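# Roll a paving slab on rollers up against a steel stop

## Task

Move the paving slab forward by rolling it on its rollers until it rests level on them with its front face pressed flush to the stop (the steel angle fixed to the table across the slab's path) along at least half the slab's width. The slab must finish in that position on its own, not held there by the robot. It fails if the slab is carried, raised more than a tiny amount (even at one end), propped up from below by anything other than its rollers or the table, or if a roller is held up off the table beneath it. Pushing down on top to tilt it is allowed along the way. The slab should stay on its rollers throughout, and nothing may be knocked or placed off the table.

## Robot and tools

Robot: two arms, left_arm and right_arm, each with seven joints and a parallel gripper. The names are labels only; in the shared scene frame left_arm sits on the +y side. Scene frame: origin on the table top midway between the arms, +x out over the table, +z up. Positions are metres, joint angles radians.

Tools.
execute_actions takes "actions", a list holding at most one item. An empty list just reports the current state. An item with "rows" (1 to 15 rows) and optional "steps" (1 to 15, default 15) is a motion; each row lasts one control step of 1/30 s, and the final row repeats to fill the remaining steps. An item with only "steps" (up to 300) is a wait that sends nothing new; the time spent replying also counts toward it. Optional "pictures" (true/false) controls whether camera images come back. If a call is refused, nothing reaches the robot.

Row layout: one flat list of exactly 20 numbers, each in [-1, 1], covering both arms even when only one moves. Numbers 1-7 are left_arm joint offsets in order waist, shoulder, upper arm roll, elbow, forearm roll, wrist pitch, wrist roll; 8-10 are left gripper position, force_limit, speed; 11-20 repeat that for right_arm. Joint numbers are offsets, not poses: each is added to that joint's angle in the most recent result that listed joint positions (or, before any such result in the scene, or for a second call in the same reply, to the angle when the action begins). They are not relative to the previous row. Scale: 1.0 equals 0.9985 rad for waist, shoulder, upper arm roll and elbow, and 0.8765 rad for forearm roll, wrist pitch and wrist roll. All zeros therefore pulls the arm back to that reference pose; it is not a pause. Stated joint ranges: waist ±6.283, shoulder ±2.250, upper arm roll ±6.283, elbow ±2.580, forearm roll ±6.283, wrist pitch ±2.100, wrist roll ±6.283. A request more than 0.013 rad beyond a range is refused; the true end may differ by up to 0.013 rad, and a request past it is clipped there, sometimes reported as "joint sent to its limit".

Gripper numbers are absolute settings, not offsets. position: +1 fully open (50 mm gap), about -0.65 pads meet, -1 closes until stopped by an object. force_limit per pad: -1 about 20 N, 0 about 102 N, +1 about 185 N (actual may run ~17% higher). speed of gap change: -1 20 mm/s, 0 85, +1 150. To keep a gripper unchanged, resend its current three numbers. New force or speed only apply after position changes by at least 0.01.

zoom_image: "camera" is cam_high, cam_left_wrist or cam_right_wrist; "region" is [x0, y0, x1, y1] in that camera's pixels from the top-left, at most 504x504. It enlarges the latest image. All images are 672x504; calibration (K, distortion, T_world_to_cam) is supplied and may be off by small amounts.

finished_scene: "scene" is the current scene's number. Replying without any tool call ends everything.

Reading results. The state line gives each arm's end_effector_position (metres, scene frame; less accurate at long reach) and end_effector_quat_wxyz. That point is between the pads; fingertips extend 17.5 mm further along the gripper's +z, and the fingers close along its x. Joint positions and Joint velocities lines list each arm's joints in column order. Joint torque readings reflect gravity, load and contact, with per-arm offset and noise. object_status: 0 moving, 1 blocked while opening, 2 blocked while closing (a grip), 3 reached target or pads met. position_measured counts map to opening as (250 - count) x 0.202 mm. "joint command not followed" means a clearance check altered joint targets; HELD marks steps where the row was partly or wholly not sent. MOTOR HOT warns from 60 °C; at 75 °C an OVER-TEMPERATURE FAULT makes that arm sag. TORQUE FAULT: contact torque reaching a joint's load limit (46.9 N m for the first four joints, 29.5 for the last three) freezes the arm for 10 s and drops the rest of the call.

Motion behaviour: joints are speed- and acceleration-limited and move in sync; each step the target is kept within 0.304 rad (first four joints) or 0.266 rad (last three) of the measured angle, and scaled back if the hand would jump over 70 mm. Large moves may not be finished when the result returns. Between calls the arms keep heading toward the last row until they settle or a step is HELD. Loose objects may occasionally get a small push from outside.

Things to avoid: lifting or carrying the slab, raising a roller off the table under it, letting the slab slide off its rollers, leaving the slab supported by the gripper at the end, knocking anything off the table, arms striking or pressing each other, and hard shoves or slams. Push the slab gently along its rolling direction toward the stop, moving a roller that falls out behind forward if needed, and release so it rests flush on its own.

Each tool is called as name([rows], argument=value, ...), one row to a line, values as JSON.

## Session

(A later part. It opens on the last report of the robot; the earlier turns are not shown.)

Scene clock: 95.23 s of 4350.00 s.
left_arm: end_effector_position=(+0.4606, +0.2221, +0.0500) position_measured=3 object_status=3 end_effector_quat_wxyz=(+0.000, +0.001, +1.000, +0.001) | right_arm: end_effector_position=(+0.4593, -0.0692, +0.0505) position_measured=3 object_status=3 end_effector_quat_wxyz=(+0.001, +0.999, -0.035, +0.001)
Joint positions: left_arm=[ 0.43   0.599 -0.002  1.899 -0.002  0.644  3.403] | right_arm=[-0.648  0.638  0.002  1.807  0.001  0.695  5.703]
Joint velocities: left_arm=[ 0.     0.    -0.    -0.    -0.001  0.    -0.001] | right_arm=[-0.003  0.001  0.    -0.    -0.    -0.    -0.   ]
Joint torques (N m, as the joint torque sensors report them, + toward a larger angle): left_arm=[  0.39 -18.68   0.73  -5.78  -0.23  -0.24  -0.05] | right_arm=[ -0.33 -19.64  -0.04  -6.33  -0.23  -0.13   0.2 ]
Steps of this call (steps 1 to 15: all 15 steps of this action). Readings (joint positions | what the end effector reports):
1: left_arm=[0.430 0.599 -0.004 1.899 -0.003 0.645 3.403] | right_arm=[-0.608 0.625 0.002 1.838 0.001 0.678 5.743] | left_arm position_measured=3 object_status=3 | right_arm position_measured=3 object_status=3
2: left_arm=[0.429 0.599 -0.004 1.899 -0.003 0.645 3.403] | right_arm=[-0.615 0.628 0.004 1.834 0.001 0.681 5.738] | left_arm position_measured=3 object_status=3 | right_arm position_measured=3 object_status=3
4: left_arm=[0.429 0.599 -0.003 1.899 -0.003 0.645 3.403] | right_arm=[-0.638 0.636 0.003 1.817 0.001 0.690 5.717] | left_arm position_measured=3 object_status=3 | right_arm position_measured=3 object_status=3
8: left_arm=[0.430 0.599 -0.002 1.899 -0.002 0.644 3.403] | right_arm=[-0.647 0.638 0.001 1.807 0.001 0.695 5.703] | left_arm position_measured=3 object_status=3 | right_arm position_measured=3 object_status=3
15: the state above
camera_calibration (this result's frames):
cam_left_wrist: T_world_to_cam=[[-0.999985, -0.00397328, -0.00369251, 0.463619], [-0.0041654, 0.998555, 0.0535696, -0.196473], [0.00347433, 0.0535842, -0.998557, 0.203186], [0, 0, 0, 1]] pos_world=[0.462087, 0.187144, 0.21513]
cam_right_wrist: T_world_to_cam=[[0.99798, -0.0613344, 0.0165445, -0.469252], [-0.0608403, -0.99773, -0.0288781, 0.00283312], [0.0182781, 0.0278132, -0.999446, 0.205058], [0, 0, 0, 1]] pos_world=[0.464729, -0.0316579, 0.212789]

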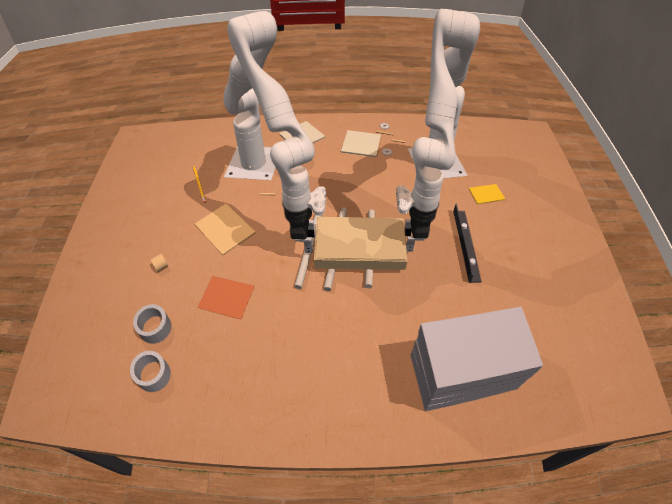

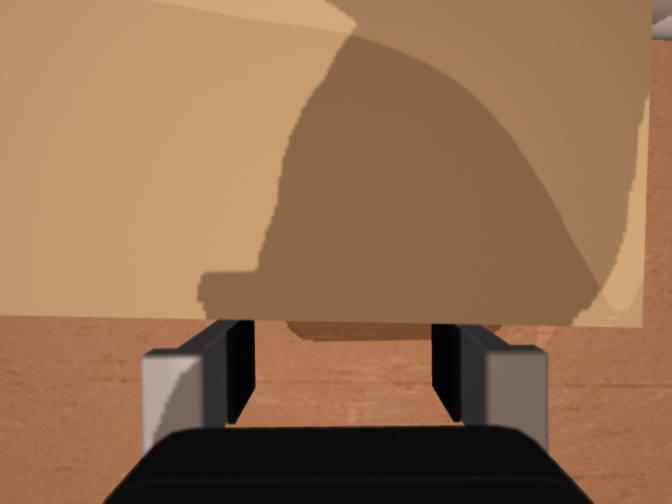

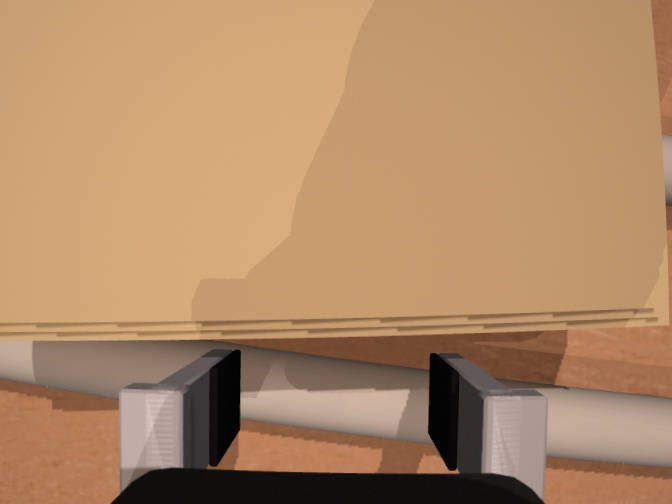

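execute_actions([
  {"rows":[[0,0,0,0,0,0,0,1,0,0, 0,-0.086,0,-0.048,0,0.154,0,1,0,0]],"steps":12},
], pictures=false)

execute_actions([
  {"rows":[[0,0,0,0,0,0,0,1,0,0, 0.0315,0.078,0,-0.156,0,0.089,-0.9325,1,0,0]],"steps":15},
], pictures=false)

execute_actions([
  {"steps":14},
], pictures=false)

execute_actions([
  {"rows":[[0,0,0,0,0,0,0,1,0,0, 0.0315,0.078,0,-0.156,0,0.089,-0.9325,1,0,0]],"steps":15},
], pictures=false)

execute_actions([
  {"steps":15},
])

Scene clock: 114.07 s of 4350.00 s.
left_arm: end_effector_position=(+0.4607, +0.2221, +0.0500) position_measured=3 object_status=3 end_effector_quat_wxyz=(+0.000, +0.001, +1.000, +0.001) | right_arm: end_effector_position=(+0.4591, -0.0693, +0.0989) position_measured=3 object_status=3 end_effector_quat_wxyz=(+0.001, +0.999, -0.035, -0.001)
Joint positions: left_arm=[ 0.43   0.599 -0.002  1.899 -0.002  0.644  3.403] | right_arm=[-0.648  0.554  0.002  1.759  0.001  0.83   5.703]
Joint velocities: left_arm=[-0.     0.     0.     0.001 -0.    -0.     0.   ] | right_arm=[-0.    -0.017 -0.001  0.     0.     0.001 -0.   ]
Joint torques (N m, as the joint torque sensors report them, + toward a larger angle): left_arm=[  0.04 -18.34   0.43  -5.77  -0.02  -0.3    0.05] | right_arm=[ -0.01 -19.77   0.17  -7.04  -0.32   0.1   -0.18]
Steps of this call (steps 1 to 15: the robot went on to your last target; steps 16 to 90: nothing new was sent; then 15.43 s passed at rest; steps 91 to 102: all 12 steps of this action). Readings (joint positions | what the end effector reports):
91: left_arm=[0.430 0.599 -0.002 1.899 -0.002 0.644 3.403] | right_arm=[-0.649 0.637 0.002 1.807 0.001 0.697 5.703] | left_arm position_measured=3 object_status=3 | right_arm position_measured=3 object_status=3
92: left_arm=[0.430 0.599 -0.002 1.899 -0.002 0.644 3.403] | right_arm=[-0.649 0.631 0.002 1.805 0.001 0.705 5.703] | left_arm position_measured=3 object_status=3 | right_arm position_measured=3 object_status=3
94: left_arm=[0.430 0.599 -0.002 1.899 -0.002 0.644 3.403] | right_arm=[-0.649 0.601 0.002 1.790 0.001 0.747 5.703] | left_arm position_measured=3 object_status=3 | right_arm position_measured=3 object_status=3
98: left_arm=[0.430 0.599 -0.002 1.899 -0.002 0.644 3.403] | right_arm=[-0.648 0.557 0.002 1.760 0.001 0.827 5.703] | left_arm position_measured=3 object_status=3 | right_arm position_measured=3 object_status=3
102: the state above

Scene clock: 114.57 s of 4350.00 s.
left_arm: end_effector_position=(+0.4607, +0.2222, +0.0500) position_measured=3 object_status=3 end_effector_quat_wxyz=(+0.000, +0.001, +1.000, +0.001) | right_arm: end_effector_position=(+0.5131, -0.0668, +0.0999) position_measured=3 object_status=3 end_effector_quat_wxyz=(+0.001, +0.956, -0.294, +0.000)
Joint positions: left_arm=[ 0.43   0.599 -0.002  1.899 -0.002  0.644  3.403] | right_arm=[-0.619  0.626  0.002  1.613  0.001  0.904  5.206]
Joint velocities: left_arm=[-0.    -0.    -0.    -0.    -0.     0.001  0.   ] | right_arm=[ 0.015  0.04  -0.001 -0.07  -0.     0.036 -1.216]
Joint torques (N m, as the joint torque sensors report them, + toward a larger angle): left_arm=[  0.16 -18.17   0.43  -5.93  -0.11  -0.23   0.05] | right_arm=[  0.42 -21.35   0.02  -7.82  -0.17  -0.55   0.2 ]
Steps of this call (steps 1 to 15: all 15 steps of this action). Readings (joint positions | what the end effector reports):
1: left_arm=[0.430 0.599 -0.002 1.899 -0.002 0.644 3.403] | right_arm=[-0.648 0.555 0.002 1.758 0.001 0.831 5.702] | left_arm position_measured=3 object_status=3 | right_arm position_measured=3 object_status=3
2: left_arm=[0.430 0.599 -0.002 1.899 -0.002 0.644 3.403] | right_arm=[-0.647 0.559 0.001 1.753 0.001 0.834 5.694] | left_arm position_measured=3 object_status=3 | right_arm position_measured=3 object_status=3
4: left_arm=[0.430 0.599 -0.002 1.899 -0.002 0.644 3.403] | right_arm=[-0.641 0.575 0.001 1.726 0.001 0.848 5.649] | left_arm position_measured=3 object_status=3 | right_arm position_measured=3 object_status=3
8: left_arm=[0.430 0.599 -0.002 1.899 -0.002 0.644 3.403] | right_arm=[-0.628 0.606 0.002 1.656 0.001 0.882 5.491] | left_arm position_measured=3 object_status=3 | right_arm position_measured=3 object_status=3
15: the state above

Scene clock: 115.03 s of 4350.00 s.
left_arm: end_effector_position=(+0.4607, +0.2222, +0.0500) position_measured=3 object_status=3 end_effector_quat_wxyz=(+0.000, +0.001, +1.000, +0.001) | right_arm: end_effector_position=(+0.5214, -0.0722, +0.0993) position_measured=3 object_status=3 end_effector_quat_wxyz=(+0.002, +0.896, -0.444, -0.000)
Joint positions: left_arm=[ 0.43   0.599 -0.002  1.899 -0.002  0.644  3.403] | right_arm=[-0.617  0.632  0.002  1.604  0.001  0.908  4.886]
Joint velocities: left_arm=[-0.    -0.     0.    -0.    -0.    -0.001 -0.001] | right_arm=[-0.     0.001 -0.    -0.    -0.     0.    -0.   ]
Joint torques (N m, as the joint torque sensors report them, + toward a larger angle): left_arm=[  0.36 -18.57   0.48  -5.84  -0.01  -0.19   0.05] | right_arm=[ -0.08 -21.49   0.25  -7.71   0.05  -0.39   0.18]
Steps of this call (steps 1 to 14: the robot went on to your last target). Readings (joint positions | what the end effector reports):
1: left_arm=[0.430 0.599 -0.002 1.899 -0.002 0.644 3.403] | right_arm=[-0.619 0.628 0.002 1.611 0.001 0.905 5.166] | left_arm position_measured=3 object_status=3 | right_arm position_measured=3 object_status=3
2: left_arm=[0.430 0.599 -0.002 1.899 -0.002 0.644 3.403] | right_arm=[-0.618 0.628 0.002 1.609 0.001 0.906 5.125] | left_arm position_measured=3 object_status=3 | right_arm position_measured=3 object_status=3
4: left_arm=[0.430 0.599 -0.002 1.899 -0.002 0.644 3.403] | right_arm=[-0.618 0.630 0.002 1.607 0.001 0.907 5.044] | left_arm position_measured=3 object_status=3 | right_arm position_measured=3 object_status=3
8: left_arm=[0.430 0.599 -0.002 1.899 -0.002 0.644 3.403] | right_arm=[-0.617 0.632 0.002 1.604 0.001 0.908 4.904] | left_arm position_measured=3 object_status=3 | right_arm position_measured=3 object_status=3
14: the state above

Scene clock: 115.53 s of 4350.00 s.
left_arm: end_effector_position=(+0.4607, +0.2222, +0.0500) position_measured=3 object_status=3 end_effector_quat_wxyz=(+0.000, +0.001, +1.000, +0.001) | right_arm: end_effector_position=(+0.5663, -0.0812, +0.0995) position_measured=3 object_status=3 end_effector_quat_wxyz=(+0.001, +0.750, -0.661, +0.001)
Joint positions: left_arm=[ 0.43   0.599 -0.002  1.899 -0.002  0.644  3.403] | right_arm=[-0.588  0.704  0.002  1.457  0.001  0.982  4.389]
Joint velocities: left_arm=[-0.    -0.    -0.    -0.001 -0.     0.001 -0.001] | right_arm=[ 0.016  0.04  -0.001 -0.07  -0.     0.036 -1.216]
Joint torques (N m, as the joint torque sensors report them, + toward a larger angle): left_arm=[  0.25 -18.46   0.46  -5.69   0.02  -0.05   0.25] | right_arm=[ -0.72 -23.44  -0.3   -7.91  -0.18  -0.12  -0.2 ]
Steps of this call (steps 1 to 15: all 15 steps of this action). Readings (joint positions | what the end effector reports):
1: left_arm=[0.430 0.599 -0.002 1.899 -0.002 0.644 3.403] | right_arm=[-0.617 0.633 0.002 1.603 0.001 0.909 4.885] | left_arm position_measured=3 object_status=3 | right_arm position_measured=3 object_status=3
2: left_arm=[0.430 0.599 -0.002 1.899 -0.002 0.644 3.403] | right_arm=[-0.615 0.637 0.001 1.597 0.001 0.912 4.876] | left_arm position_measured=3 object_status=3 | right_arm position_measured=3 object_status=3
4: left_arm=[0.430 0.599 -0.002 1.899 -0.002 0.644 3.403] | right_arm=[-0.609 0.652 0.001 1.570 0.000 0.926 4.831] | left_arm position_measured=3 object_status=3 | right_arm position_measured=3 object_status=3
8: left_arm=[0.430 0.599 -0.002 1.899 -0.002 0.644 3.403] | right_arm=[-0.596 0.684 0.002 1.501 0.001 0.960 4.673] | left_arm position_measured=3 object_status=3 | right_arm position_measured=3 object_status=3
15: the state above

Scene clock: 116.03 s of 4350.00 s.
left_arm: end_effector_position=(+0.4607, +0.2222, +0.0500) position_measured=3 object_status=3 end_effector_quat_wxyz=(+0.000, +0.001, +1.000, +0.001) | right_arm: end_effector_position=(+0.5683, -0.0893, +0.0988) position_measured=3 object_status=3 end_effector_quat_wxyz=(+0.002, +0.634, -0.773, +0.001)
Joint positions: left_arm=[ 0.43   0.599 -0.002  1.899 -0.002  0.644  3.403] | right_arm=[-0.586  0.71   0.002  1.448  0.001  0.986  4.069]
Joint velocities: left_arm=[-0.    -0.     0.    -0.    -0.    -0.001 -0.001] | right_arm=[ 0.001  0.001 -0.     0.    -0.    -0.    -0.   ]
Joint torques (N m, as the joint torque sensors report them, + toward a larger angle): left_arm=[  0.04 -18.06   0.31  -5.97  -0.3   -0.18   0.28] | right_arm=[ -0.1  -22.79   0.08  -8.34   0.01  -0.24   0.05]
Steps of this call (steps 1 to 15: the robot went on to your last target). Readings (joint positions | what the end effector reports):
1: left_arm=[0.430 0.599 -0.002 1.899 -0.002 0.644 3.403] | right_arm=[-0.587 0.705 0.002 1.455 0.001 0.983 4.348] | left_arm position_measured=3 object_status=3 | right_arm position_measured=3 object_status=3
2: left_arm=[0.430 0.599 -0.002 1.899 -0.002 0.644 3.403] | right_arm=[-0.587 0.706 0.002 1.454 0.001 0.984 4.308] | left_arm position_measured=3 object_status=3 | right_arm position_measured=3 object_status=3
4: left_arm=[0.430 0.599 -0.002 1.899 -0.002 0.644 3.403] | right_arm=[-0.586 0.708 0.002 1.451 0.001 0.985 4.226] | left_arm position_measured=3 object_status=3 | right_arm position_measured=3 object_status=3
8: left_arm=[0.430 0.599 -0.002 1.899 -0.002 0.644 3.403] | right_arm=[-0.586 0.710 0.002 1.448 0.001 0.986 4.087] | left_arm position_measured=3 object_status=3 | right_arm position_measured=3 object_status=3
15: the state above
camera_calibration (this result's frames):
cam_left_wrist: T_world_to_cam=[[-0.999985, -0.00408887, -0.00369843, 0.463668], [-0.00428155, 0.998549, 0.0536842, -0.196534], [0.00347355, 0.0536992, -0.998551, 0.203155], [0, 0, 0, 1]] pos_world=[0.462114, 0.187236, 0.215126]
cam_right_wrist: T_world_to_cam=[[-0.187191, -0.982151, 0.0184028, 0.0109831], [-0.982009, 0.186624, -0.0288109, 0.620073], [0.0248622, -0.0234649, -0.999415, 0.243616], [0, 0, 0, 1]] pos_world=[0.604917, -0.0992169, 0.261136]

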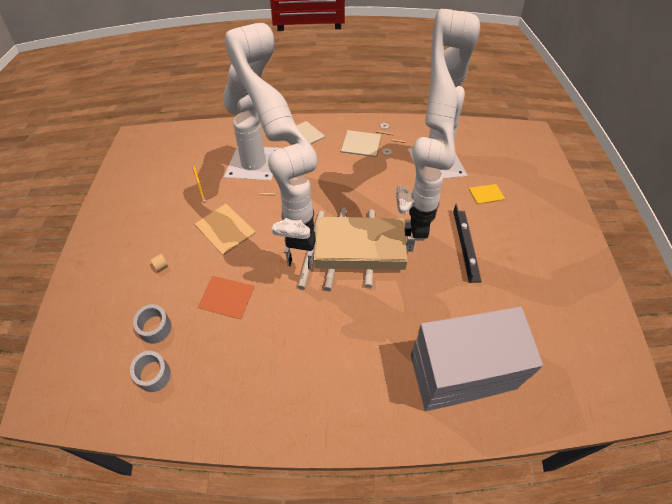

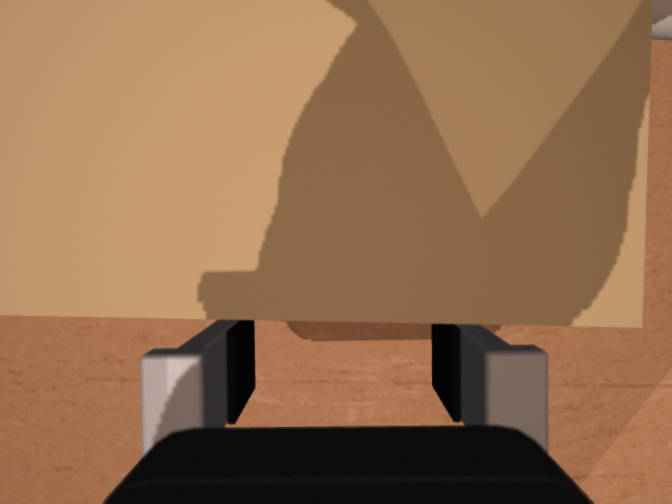

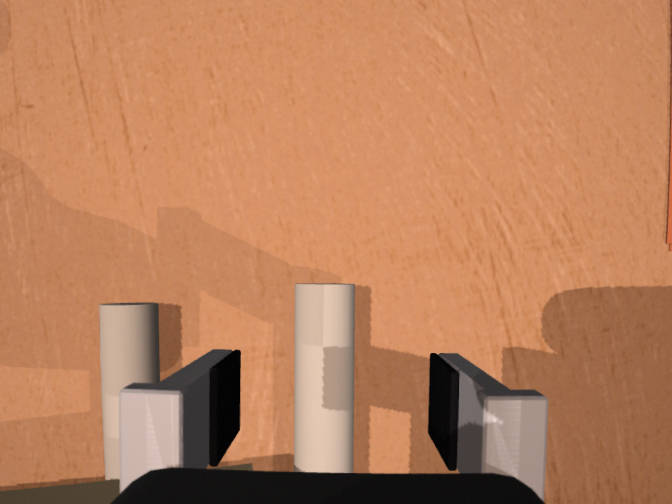

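execute_actions([
  {"rows":[[0,0,0,0,0,0,0,1,0,0, 0,0.111,0,0.063,0,-0.2006,0,1,0,0]],"steps":15},
], pictures=false)

execute_actions([
  {"rows":[[0,0,0,0,0,0,0,1,0,0, 0,0,0,0,0,0,0,-1,0,0.5]],"steps":15},
])

Scene clock: 117.77 s of 4350.00 s.
left_arm: end_effector_position=(+0.4607, +0.2222, +0.0500) position_measured=3 object_status=3 end_effector_quat_wxyz=(+0.000, +0.001, +1.000, +0.001) | right_arm: end_effector_position=(+0.5687, -0.0891, +0.0244) position_measured=3 object_status=3 end_effector_quat_wxyz=(+0.000, +0.634, -0.773, +0.001)
Joint positions: left_arm=[ 0.43   0.599 -0.002  1.899 -0.002  0.644  3.403] | right_arm=[-0.586  0.82   0.002  1.511  0.001  0.811  4.069]
Joint velocities: left_arm=[ 0.     0.     0.001 -0.001  0.    -0.    -0.001] | right_arm=[-0.     0.009  0.    -0.001  0.    -0.    -0.   ]
Joint torques (N m, as the joint torque sensors report them, + toward a larger angle): left_arm=[  0.14 -18.33   0.42  -6.21  -0.13  -0.27   0.21] | right_arm=[ -0.16 -24.65   0.05  -7.    -0.09  -0.13   0.14]
Steps of this call (steps 1 to 15: the robot went on to your last target; steps 16 to 37: nothing new was sent; steps 38 to 52: all 15 steps of this action). Readings (joint positions | what the end effector reports):
38: left_arm=[0.430 0.599 -0.002 1.899 -0.002 0.644 3.403] | right_arm=[-0.586 0.711 0.002 1.448 0.001 0.985 4.069] | left_arm position_measured=3 object_status=3 | right_arm position_measured=3 object_status=3
39: left_arm=[0.430 0.599 -0.002 1.899 -0.002 0.644 3.403] | right_arm=[-0.586 0.717 0.002 1.450 0.001 0.977 4.069] | left_arm position_measured=3 object_status=3 | right_arm position_measured=3 object_status=3
41: left_arm=[0.430 0.599 -0.002 1.899 -0.002 0.644 3.403] | right_arm=[-0.585 0.746 0.002 1.464 0.001 0.935 4.069] | left_arm position_measured=3 object_status=3 | right_arm position_measured=3 object_status=3
45: left_arm=[0.430 0.599 -0.002 1.899 -0.002 0.644 3.403] | right_arm=[-0.586 0.812 0.002 1.507 0.001 0.824 4.069] | left_arm position_measured=3 object_status=3 | right_arm position_measured=3 object_status=3
52: the state above

Scene clock: 118.27 s of 4350.00 s.
left_arm: end_effector_position=(+0.4607, +0.2222, +0.0500) position_measured=3 object_status=3 end_effector_quat_wxyz=(+0.000, +0.001, +1.000, +0.001) | right_arm: end_effector_position=(+0.5688, -0.0891, +0.0245) position_measured=151 object_status=2 end_effector_quat_wxyz=(-0.000, +0.634, -0.773, +0.001)
Joint positions: left_arm=[ 0.43   0.599 -0.002  1.899 -0.002  0.644  3.403] | right_arm=[-0.586  0.82   0.002  1.511  0.001  0.811  4.069]
Joint velocities: left_arm=[-0.    -0.    -0.001 -0.     0.     0.002  0.   ] | right_arm=[-0.001  0.    -0.     0.     0.    -0.     0.   ]
Joint torques (N m, as the joint torque sensors report them, + toward a larger angle): left_arm=[  0.17 -18.1    0.47  -6.14  -0.23  -0.03   0.08] | right_arm=[  0.06 -23.57   0.33  -7.46  -0.02  -0.09   0.09]
Steps of this call (steps 1 to 15: all 15 steps of this action). Readings (joint positions | what the end effector reports):
1: left_arm=[0.430 0.599 -0.002 1.899 -0.002 0.644 3.403] | right_arm=[-0.586 0.820 0.002 1.511 0.001 0.811 4.069] | left_arm position_measured=3 object_status=3 | right_arm position_measured=17 object_status=0
2: left_arm=[0.430 0.599 -0.002 1.899 -0.002 0.644 3.403] | right_arm=[-0.586 0.820 0.002 1.511 0.001 0.811 4.069] | left_arm position_measured=3 object_status=3 | right_arm position_measured=37 object_status=0
4: left_arm=[0.430 0.599 -0.002 1.899 -0.002 0.644 3.403] | right_arm=[-0.586 0.820 0.002 1.511 0.001 0.811 4.069] | left_arm position_measured=3 object_status=3 | right_arm position_measured=75 object_status=0
8: left_arm=[0.430 0.599 -0.002 1.899 -0.002 0.644 3.403] | right_arm=[-0.586 0.820 0.002 1.511 0.001 0.811 4.069] | left_arm position_measured=3 object_status=3 | right_arm position_measured=151 object_status=0
15: the state above
camera_calibration (this result's frames):
cam_left_wrist: T_world_to_cam=[[-0.999985, -0.00409339, -0.00370318, 0.463673], [-0.00428633, 0.998549, 0.0536877, -0.196536], [0.00347804, 0.0537028, -0.998551, 0.203152], [0, 0, 0, 1]] pos_world=[0.462117, 0.187239, 0.215127]
cam_right_wrist: T_world_to_cam=[[-0.186958, -0.982229, 0.0165214, 0.012629], [-0.981977, 0.186383, -0.0313464, 0.618374], [0.02771, -0.0220841, -0.999372, 0.167832], [0, 0, 0, 1]] pos_world=[0.60494, -0.0991436, 0.186902]

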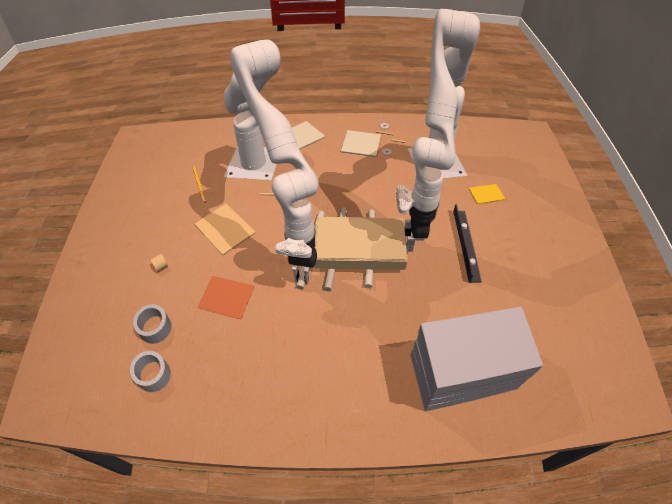

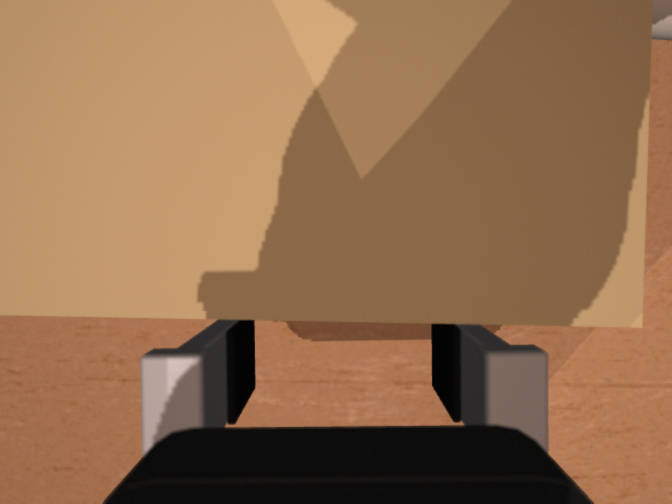

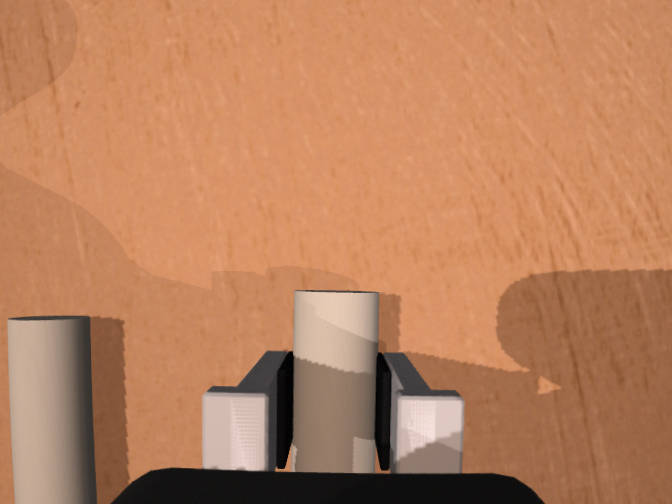

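execute_actions([
  {"rows":[[0,0,0,0,0,0,0,1,0,0, 0.062,-0.024,0,0.056,0,-0.037,0.295,-1,0,0.5]],"steps":15},
], pictures=false)

execute_actions([
  {"rows":[[0,0,0,0,0,0,0,1,0,0, 0,0,0,0,0,0,0,1,0,0.5]],"steps":10},
])

Scene clock: 123.30 s of 4350.00 s.
left_arm: end_effector_position=(+0.4607, +0.2222, +0.0500) position_measured=3 object_status=3 end_effector_quat_wxyz=(+0.000, +0.001, +1.000, +0.001) | right_arm: end_effector_position=(+0.5683, -0.1200, +0.0245) position_measured=151 object_status=2 end_effector_quat_wxyz=(-0.000, +0.707, -0.707, +0.001)
Joint positions: left_arm=[ 0.43   0.599 -0.002  1.899 -0.002  0.644  3.403] | right_arm=[-0.524  0.796  0.002  1.566  0.001  0.778  4.327]
Joint velocities: left_arm=[-0.    -0.     0.     0.001 -0.     0.    -0.   ] | right_arm=[ 0.006 -0.001 -0.002  0.003 -0.001 -0.001 -0.001]
Joint torques (N m, as the joint torque sensors report them, + toward a larger angle): left_arm=[  0.27 -18.45   0.31  -5.87  -0.02  -0.1    0.08] | right_arm=[ -0.25 -23.42  -0.02  -6.83   0.11  -0.06   0.31]
Steps of this call (steps 1 to 15: the robot went on to your last target; steps 16 to 90: nothing new was sent; then 1.53 s passed at rest; steps 91 to 105: all 15 steps of this action). Readings (joint positions | what the end effector reports):
91: left_arm=[0.430 0.599 -0.002 1.899 -0.002 0.644 3.403] | right_arm=[-0.585 0.820 0.002 1.511 0.001 0.810 4.070] | left_arm position_measured=3 object_status=3 | right_arm position_measured=151 object_status=2
92: left_arm=[0.430 0.599 -0.002 1.899 -0.002 0.644 3.403] | right_arm=[-0.582 0.818 0.001 1.513 0.000 0.809 4.079] | left_arm position_measured=3 object_status=3 | right_arm position_measured=151 object_status=2
94: left_arm=[0.430 0.599 -0.002 1.899 -0.002 0.644 3.403] | right_arm=[-0.569 0.813 -0.000 1.524 -0.000 0.802 4.130] | left_arm position_measured=3 object_status=3 | right_arm position_measured=151 object_status=2
98: left_arm=[0.430 0.599 -0.002 1.899 -0.002 0.644 3.403] | right_arm=[-0.534 0.800 0.002 1.557 0.001 0.784 4.284] | left_arm position_measured=3 object_status=3 | right_arm position_measured=151 object_status=2
105: the state above

Scene clock: 123.63 s of 4350.00 s.
left_arm: end_effector_position=(+0.4607, +0.2222, +0.0500) position_measured=3 object_status=3 end_effector_quat_wxyz=(+0.000, +0.001, +1.000, +0.001) | right_arm: end_effector_position=(+0.5683, -0.1200, +0.0245) position_measured=3 object_status=0 end_effector_quat_wxyz=(-0.000, +0.707, -0.707, +0.001)
Joint positions: left_arm=[ 0.43   0.599 -0.002  1.899 -0.002  0.644  3.403] | right_arm=[-0.524  0.796  0.002  1.566  0.001  0.778  4.327]
Joint velocities: left_arm=[-0.  0. -0. -0. -0.  0.  0.] | right_arm=[-0.    -0.    -0.     0.    -0.     0.001 -0.   ]
Joint torques (N m, as the joint torque sensors report them, + toward a larger angle): left_arm=[  0.15 -18.35   0.63  -6.05  -0.1   -0.16   0.2 ] | right_arm=[  0.02 -23.1    0.24  -7.1   -0.23  -0.35  -0.02]
Steps of this call (steps 1 to 10: all 10 steps of this action). Readings (joint positions | what the end effector reports):
1: left_arm=[0.430 0.599 -0.002 1.899 -0.002 0.644 3.403] | right_arm=[-0.524 0.796 0.002 1.567 0.001 0.778 4.327] | left_arm position_measured=3 object_status=3 | right_arm position_measured=137 object_status=0
2: left_arm=[0.430 0.599 -0.002 1.899 -0.002 0.644 3.403] | right_arm=[-0.525 0.796 0.002 1.566 0.001 0.778 4.327] | left_arm position_measured=3 object_status=3 | right_arm position_measured=118 object_status=0
4: left_arm=[0.430 0.599 -0.002 1.899 -0.002 0.644 3.403] | right_arm=[-0.525 0.796 0.002 1.566 0.001 0.778 4.327] | left_arm position_measured=3 object_status=3 | right_arm position_measured=79 object_status=0
8: left_arm=[0.430 0.599 -0.002 1.899 -0.002 0.644 3.403] | right_arm=[-0.524 0.796 0.002 1.566 0.001 0.778 4.327] | left_arm position_measured=3 object_status=3 | right_arm position_measured=6 object_status=0
10: the state above
camera_calibration (this result's frames):
cam_left_wrist: T_world_to_cam=[[-0.999985, -0.00409481, -0.00370821, 0.463676], [-0.00428802, 0.998549, 0.0536881, -0.196536], [0.00348299, 0.0537032, -0.998551, 0.20315], [0, 0, 0, 1]] pos_world=[0.462119, 0.18724, 0.215127]
cam_right_wrist: T_world_to_cam=[[0.00930551, -0.999817, 0.0167095, -0.13147], [-0.999462, -0.0098254, -0.0313062, 0.610023], [0.0314646, -0.0164092, -0.99937, 0.165688], [0, 0, 0, 1]] pos_world=[0.605704, -0.122734, 0.186878]

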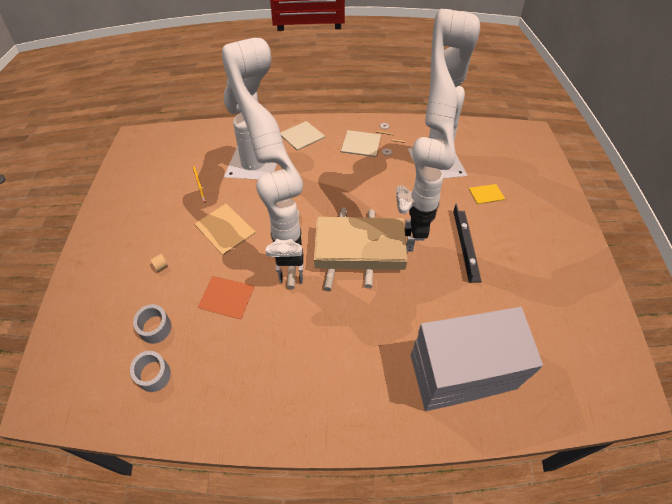

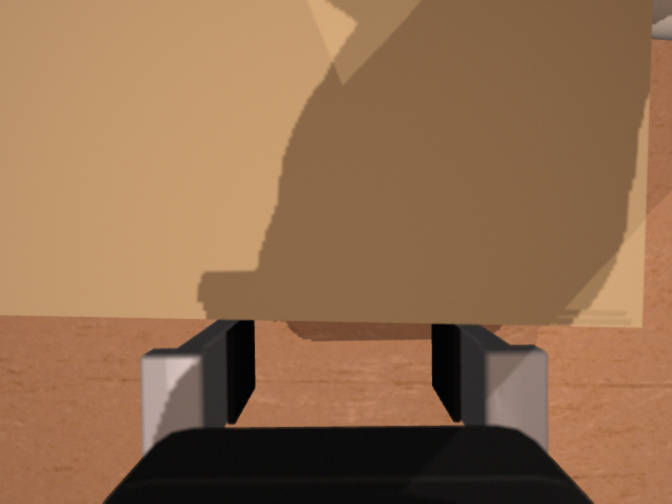

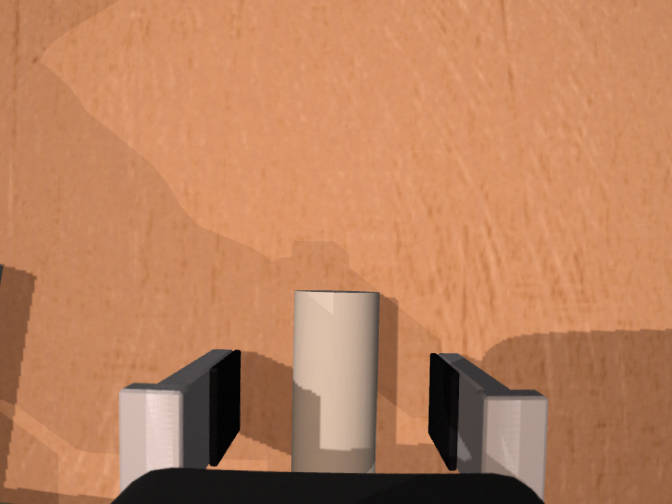

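execute_actions([
  {"rows":[[0,0,0,0,0,0,0,1,0,0, -0.101,-0.156,0,0.378,0,-0.252,-0.1135,1,0,0.5]],"steps":15},
], pictures=false)

execute_actions([
  {"steps":8},
], pictures=false)

execute_actions([
  {"rows":[[0,0,0,0,0,0,0,1,0,0, 0,0,0,0,0,0,0,-1,0,0.5]],"steps":12},
])

Scene clock: 126.43 s of 4350.00 s.
left_arm: end_effector_position=(+0.4607, +0.2222, +0.0500) position_measured=3 object_status=3 end_effector_quat_wxyz=(+0.000, +0.001, +1.000, +0.001) | right_arm: end_effector_position=(+0.4612, -0.1193, +0.0234) position_measured=3 object_status=3 end_effector_quat_wxyz=(+0.001, +0.707, -0.707, +0.000)
Joint positions: left_arm=[ 0.43   0.599 -0.002  1.899 -0.002  0.644  3.403] | right_arm=[-0.62   0.65   0.001  1.927  0.001  0.567  4.232]
Joint velocities: left_arm=[ 0.     0.     0.    -0.     0.    -0.002  0.   ] | right_arm=[-0.083 -0.124  0.001  0.402  0.    -0.2   -0.092]
Joint torques (N m, as the joint torque sensors report them, + toward a larger angle): left_arm=[  0.27 -18.07   0.49  -5.76  -0.2   -0.18  -0.02] | right_arm=[  0.78 -19.42   0.61  -7.41   0.1   -0.5   -0.11]
Steps of this call (steps 1 to 15: the robot went on to your last target; steps 16 to 69: nothing new was sent; steps 70 to 84: all 15 steps of this action). Readings (joint positions | what the end effector reports):
70: left_arm=[0.430 0.599 -0.002 1.899 -0.002 0.644 3.403] | right_arm=[-0.525 0.795 0.002 1.567 0.001 0.777 4.327] | left_arm position_measured=3 object_status=3 | right_arm position_measured=3 object_status=3
71: left_arm=[0.430 0.599 -0.002 1.899 -0.002 0.644 3.403] | right_arm=[-0.527 0.792 0.002 1.573 0.001 0.773 4.325] | left_arm position_measured=3 object_status=3 | right_arm position_measured=3 object_status=3
73: left_arm=[0.430 0.599 -0.002 1.899 -0.002 0.644 3.403] | right_arm=[-0.537 0.776 0.003 1.600 0.001 0.754 4.317] | left_arm position_measured=3 object_status=3 | right_arm position_measured=3 object_status=3
77: left_arm=[0.430 0.599 -0.002 1.899 -0.002 0.644 3.403] | right_arm=[-0.574 0.717 0.002 1.720 0.001 0.671 4.280] | left_arm position_measured=3 object_status=3 | right_arm position_measured=3 object_status=3
84: the state above

Scene clock: 126.70 s of 4350.00 s.
left_arm: end_effector_position=(+0.4607, +0.2222, +0.0500) position_measured=3 object_status=3 end_effector_quat_wxyz=(+0.000, +0.001, +1.000, +0.001) | right_arm: end_effector_position=(+0.4562, -0.1201, +0.0240) position_measured=3 object_status=3 end_effector_quat_wxyz=(+0.001, +0.708, -0.707, +0.001)
Joint positions: left_arm=[ 0.43   0.599 -0.002  1.899 -0.002  0.644  3.403] | right_arm=[-0.625  0.641  0.002  1.944  0.001  0.557  4.228]
Joint velocities: left_arm=[-0.    -0.    -0.001  0.     0.    -0.001 -0.001] | right_arm=[-0.004 -0.009  0.     0.001  0.     0.001 -0.   ]
Joint torques (N m, as the joint torque sensors report them, + toward a larger angle): left_arm=[  0.01 -18.48   0.49  -5.93  -0.15  -0.24   0.01] | right_arm=[ -0.14 -18.75   0.35  -5.58  -0.1    0.09   0.16]
Steps of this call (steps 1 to 8: the robot went on to your last target). Readings (joint positions | what the end effector reports):
1: left_arm=[0.430 0.599 -0.002 1.899 -0.002 0.644 3.403] | right_arm=[-0.622 0.647 0.001 1.937 0.001 0.562 4.229] | left_arm position_measured=3 object_status=3 | right_arm position_measured=3 object_status=3
2: left_arm=[0.430 0.599 -0.002 1.899 -0.002 0.644 3.403] | right_arm=[-0.623 0.645 0.001 1.942 0.001 0.559 4.228] | left_arm position_measured=3 object_status=3 | right_arm position_measured=3 object_status=3
4: left_arm=[0.430 0.599 -0.002 1.899 -0.002 0.644 3.403] | right_arm=[-0.624 0.644 0.002 1.944 0.001 0.558 4.228] | left_arm position_measured=3 object_status=3 | right_arm position_measured=3 object_status=3
8: the state above

Scene clock: 127.10 s of 4350.00 s.
left_arm: end_effector_position=(+0.4607, +0.2222, +0.0500) position_measured=3 object_status=3 end_effector_quat_wxyz=(+0.000, +0.001, +1.000, +0.001) | right_arm: end_effector_position=(+0.4562, -0.1201, +0.0240) position_measured=151 object_status=0 end_effector_quat_wxyz=(+0.001, +0.708, -0.707, +0.001)
Joint positions: left_arm=[ 0.43   0.599 -0.002  1.899 -0.002  0.644  3.403] | right_arm=[-0.625  0.641  0.002  1.944  0.001  0.557  4.228]
Joint velocities: left_arm=[-0.    -0.    -0.    -0.     0.001  0.     0.001] | right_arm=[-0.001  0.     0.001 -0.     0.     0.    -0.   ]
Joint torques (N m, as the joint torque sensors report them, + toward a larger angle): left_arm=[  0.41 -17.85   0.08  -5.58  -0.05  -0.15   0.15] | right_arm=[ -0.26 -18.8    0.2   -5.31   0.13  -0.34   0.01]
Steps of this call (steps 1 to 12: all 12 steps of this action). Readings (joint positions | what the end effector reports):
1: left_arm=[0.430 0.599 -0.002 1.899 -0.002 0.644 3.403] | right_arm=[-0.625 0.641 0.002 1.944 0.001 0.557 4.228] | left_arm position_measured=3 object_status=3 | right_arm position_measured=17 object_status=0
2: left_arm=[0.430 0.599 -0.002 1.899 -0.002 0.644 3.403] | right_arm=[-0.625 0.642 0.002 1.944 0.001 0.557 4.228] | left_arm position_measured=3 object_status=3 | right_arm position_measured=37 object_status=0
4: left_arm=[0.430 0.599 -0.002 1.899 -0.002 0.644 3.403] | right_arm=[-0.625 0.642 0.002 1.944 0.001 0.557 4.228] | left_arm position_measured=3 object_status=3 | right_arm position_measured=75 object_status=0
8: left_arm=[0.430 0.599 -0.002 1.899 -0.002 0.644 3.403] | right_arm=[-0.625 0.641 0.002 1.944 0.001 0.557 4.228] | left_arm position_measured=3 object_status=3 | right_arm position_measured=151 object_status=0
12: the state above
camera_calibration (this result's frames):
cam_left_wrist: T_world_to_cam=[[-0.999985, -0.004096, -0.00371447, 0.463681], [-0.00428954, 0.998549, 0.0536875, -0.196535], [0.00348918, 0.0537026, -0.998551, 0.203148], [0, 0, 0, 1]] pos_world=[0.462122, 0.18724, 0.215127]
cam_right_wrist: T_world_to_cam=[[0.0101799, -0.999803, 0.0170235, -0.130923], [-0.999499, -0.010684, -0.029788, 0.497857], [0.029964, -0.0167118, -0.999411, 0.169436], [0, 0, 0, 1]] pos_world=[0.493863, -0.122746, 0.186395]

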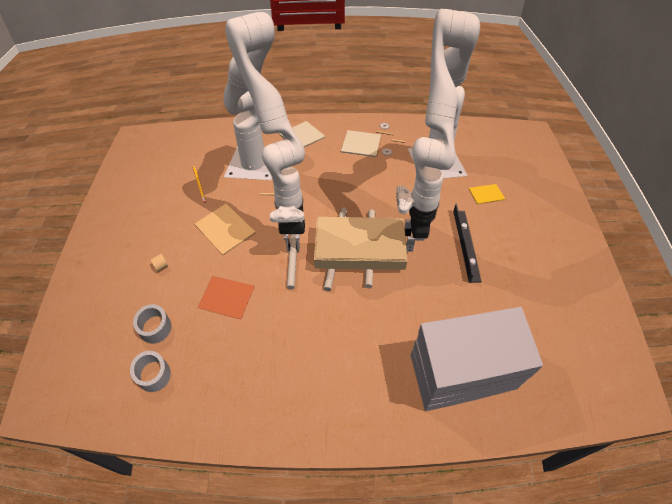

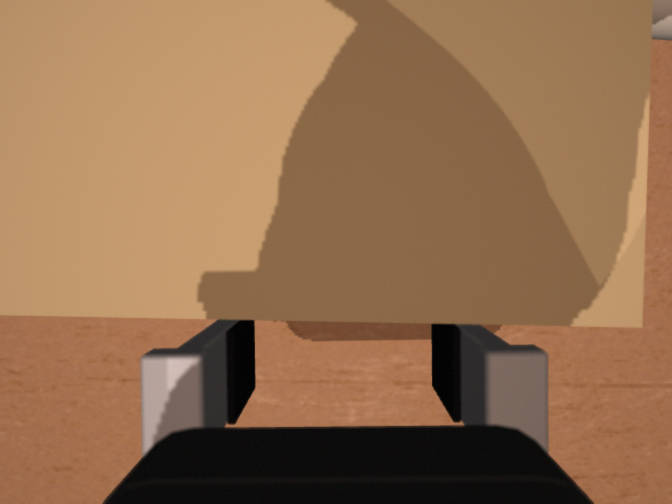

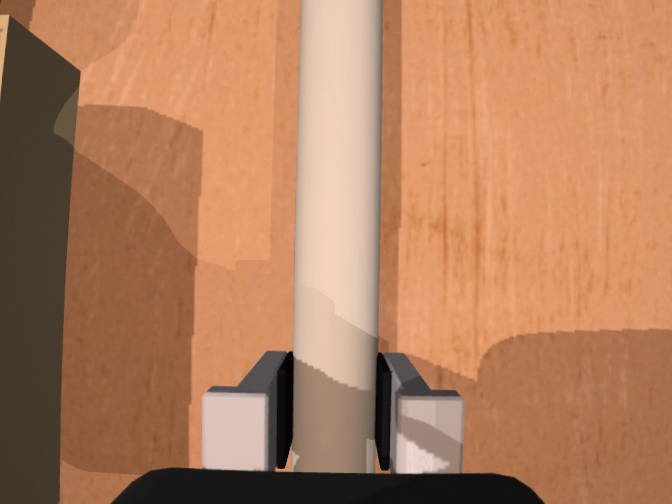

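execute_actions([
  {"rows":[[-0.492,-0.309,0,0.144,0,0.188,-0.559,1,0,0, 0,-0.203,0,-0.101,0,0.347,0,-1,0,0.5]],"steps":15},
], pictures=false)

execute_actions([
  {"steps":8},
])

Scene clock: 139.47 s of 4350.00 s.
left_arm: end_effector_position=(+0.4231, +0.3689, +0.1241) position_measured=3 object_status=3 end_effector_quat_wxyz=(+0.000, -0.015, +1.000, +0.001) | right_arm: end_effector_position=(+0.4547, -0.1208, +0.1277) position_measured=151 object_status=2 end_effector_quat_wxyz=(+0.003, +0.707, -0.707, -0.000)
Joint positions: left_arm=[ 0.066  0.354 -0.002  2.012 -0.002  0.775  3.07 ] | right_arm=[-0.625  0.443  0.002  1.843  0.001  0.861  4.228]
Joint velocities: left_arm=[-0.942 -0.471 -0.012  0.221 -0.006  0.254 -1.153] | right_arm=[-0.001 -0.036 -0.     0.003 -0.     0.009  0.   ]
Joint torques (N m, as the joint torque sensors report them, + toward a larger angle): left_arm=[  1.34 -14.66   0.87  -6.37   0.26  -0.16   0.17] | right_arm=[  0.2  -17.95  -0.12  -7.67  -0.01  -0.02   0.19]
Steps of this call (steps 1 to 15: the robot went on to your last target; steps 16 to 90: nothing new was sent; then 8.87 s passed at rest; steps 91 to 105: all 15 steps of this action). Readings (joint positions | what the end effector reports):
91: left_arm=[0.429 0.597 -0.001 1.899 -0.002 0.645 3.402] | right_arm=[-0.625 0.640 0.002 1.943 0.001 0.558 4.228] | left_arm position_measured=3 object_status=3 | right_arm position_measured=151 object_status=2
92: left_arm=[0.422 0.591 -0.000 1.902 -0.002 0.647 3.398] | right_arm=[-0.625 0.634 0.002 1.942 0.001 0.565 4.228] | left_arm position_measured=3 object_status=3 | right_arm position_measured=151 object_status=2
94: left_arm=[0.392 0.561 0.001 1.915 -0.001 0.661 3.375] | right_arm=[-0.625 0.604 0.002 1.929 0.001 0.601 4.228] | left_arm position_measured=3 object_status=3 | right_arm position_measured=151 object_status=2
98: left_arm=[0.284 0.470 -0.001 1.957 -0.002 0.711 3.283] | right_arm=[-0.625 0.507 0.002 1.878 0.001 0.745 4.228] | left_arm position_measured=3 object_status=3 | right_arm position_measured=151 object_status=2
105: the state above

Scene clock: 139.73 s of 4350.00 s.
left_arm: end_effector_position=(+0.3993, +0.4088, +0.1387) position_measured=3 object_status=3 end_effector_quat_wxyz=(-0.002, +0.003, +1.000, +0.001) | right_arm: end_effector_position=(+0.4552, -0.1205, +0.1295) position_measured=151 object_status=2 end_effector_quat_wxyz=(+0.001, +0.707, -0.707, +0.000)
Joint positions: left_arm=[-0.053  0.294 -0.003  2.042 -0.003  0.809  2.913] | right_arm=[-0.625  0.439  0.002  1.843  0.001  0.861  4.228]
Joint velocities: left_arm=[-0.06  -0.028  0.026  0.008  0.011  0.    -0.008] | right_arm=[-0.001 -0.004  0.001  0.001  0.    -0.     0.   ]
Joint torques (N m, as the joint torque sensors report them, + toward a larger angle): left_arm=[ -0.21 -13.52   0.2   -7.52  -0.28  -0.18   0.09] | right_arm=[  0.21 -17.92  -0.09  -7.42  -0.07  -0.14   0.12]
Steps of this call (steps 1 to 8: the robot went on to your last target). Readings (joint positions | what the end effector reports):
1: left_arm=[0.036 0.339 -0.002 2.019 -0.003 0.783 3.032] | right_arm=[-0.625 0.442 0.002 1.843 0.001 0.861 4.228] | left_arm position_measured=3 object_status=3 | right_arm position_measured=151 object_status=2
2: left_arm=[0.009 0.325 -0.003 2.026 -0.003 0.791 2.997] | right_arm=[-0.625 0.441 0.002 1.843 0.001 0.861 4.228] | left_arm position_measured=3 object_status=3 | right_arm position_measured=151 object_status=2
4: left_arm=[-0.030 0.306 -0.004 2.036 -0.003 0.802 2.944] | right_arm=[-0.625 0.440 0.002 1.843 0.001 0.861 4.228] | left_arm position_measured=3 object_status=3 | right_arm position_measured=151 object_status=2
8: the state above
camera_calibration (this result's frames):
cam_left_wrist: T_world_to_cam=[[-0.999999, 0.0011661, 0.000998359, 0.400628], [0.00121744, 0.99859, 0.0530691, -0.390068], [-0.000935067, 0.0530702, -0.99859, 0.283981], [0, 0, 0, 1]] pos_world=[0.401368, 0.37398, 0.303882]
cam_right_wrist: T_world_to_cam=[[0.00987431, -0.999801, 0.0173382, -0.13309], [-0.999529, -0.0103727, -0.0288972, 0.499985], [0.0290713, -0.0170447, -0.999432, 0.2752], [0, 0, 0, 1]] pos_world=[0.493063, -0.123186, 0.291799]

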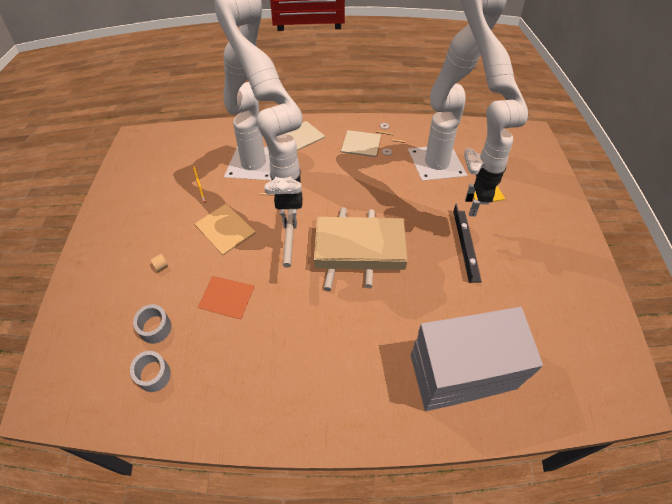

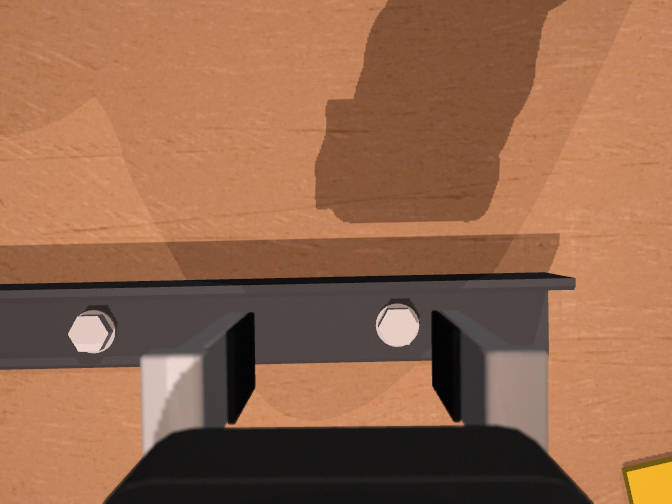

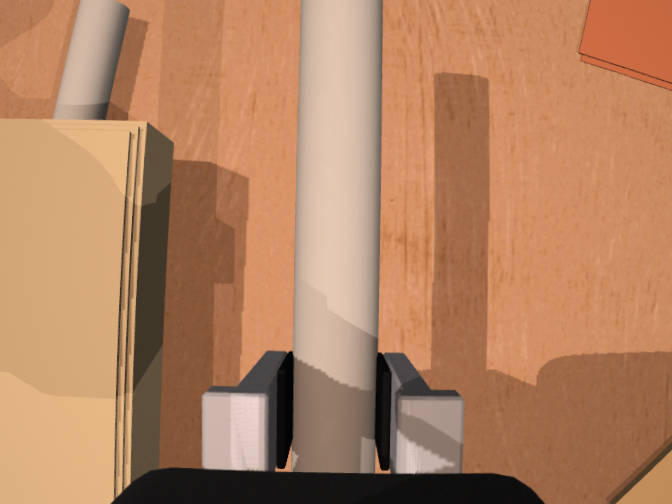

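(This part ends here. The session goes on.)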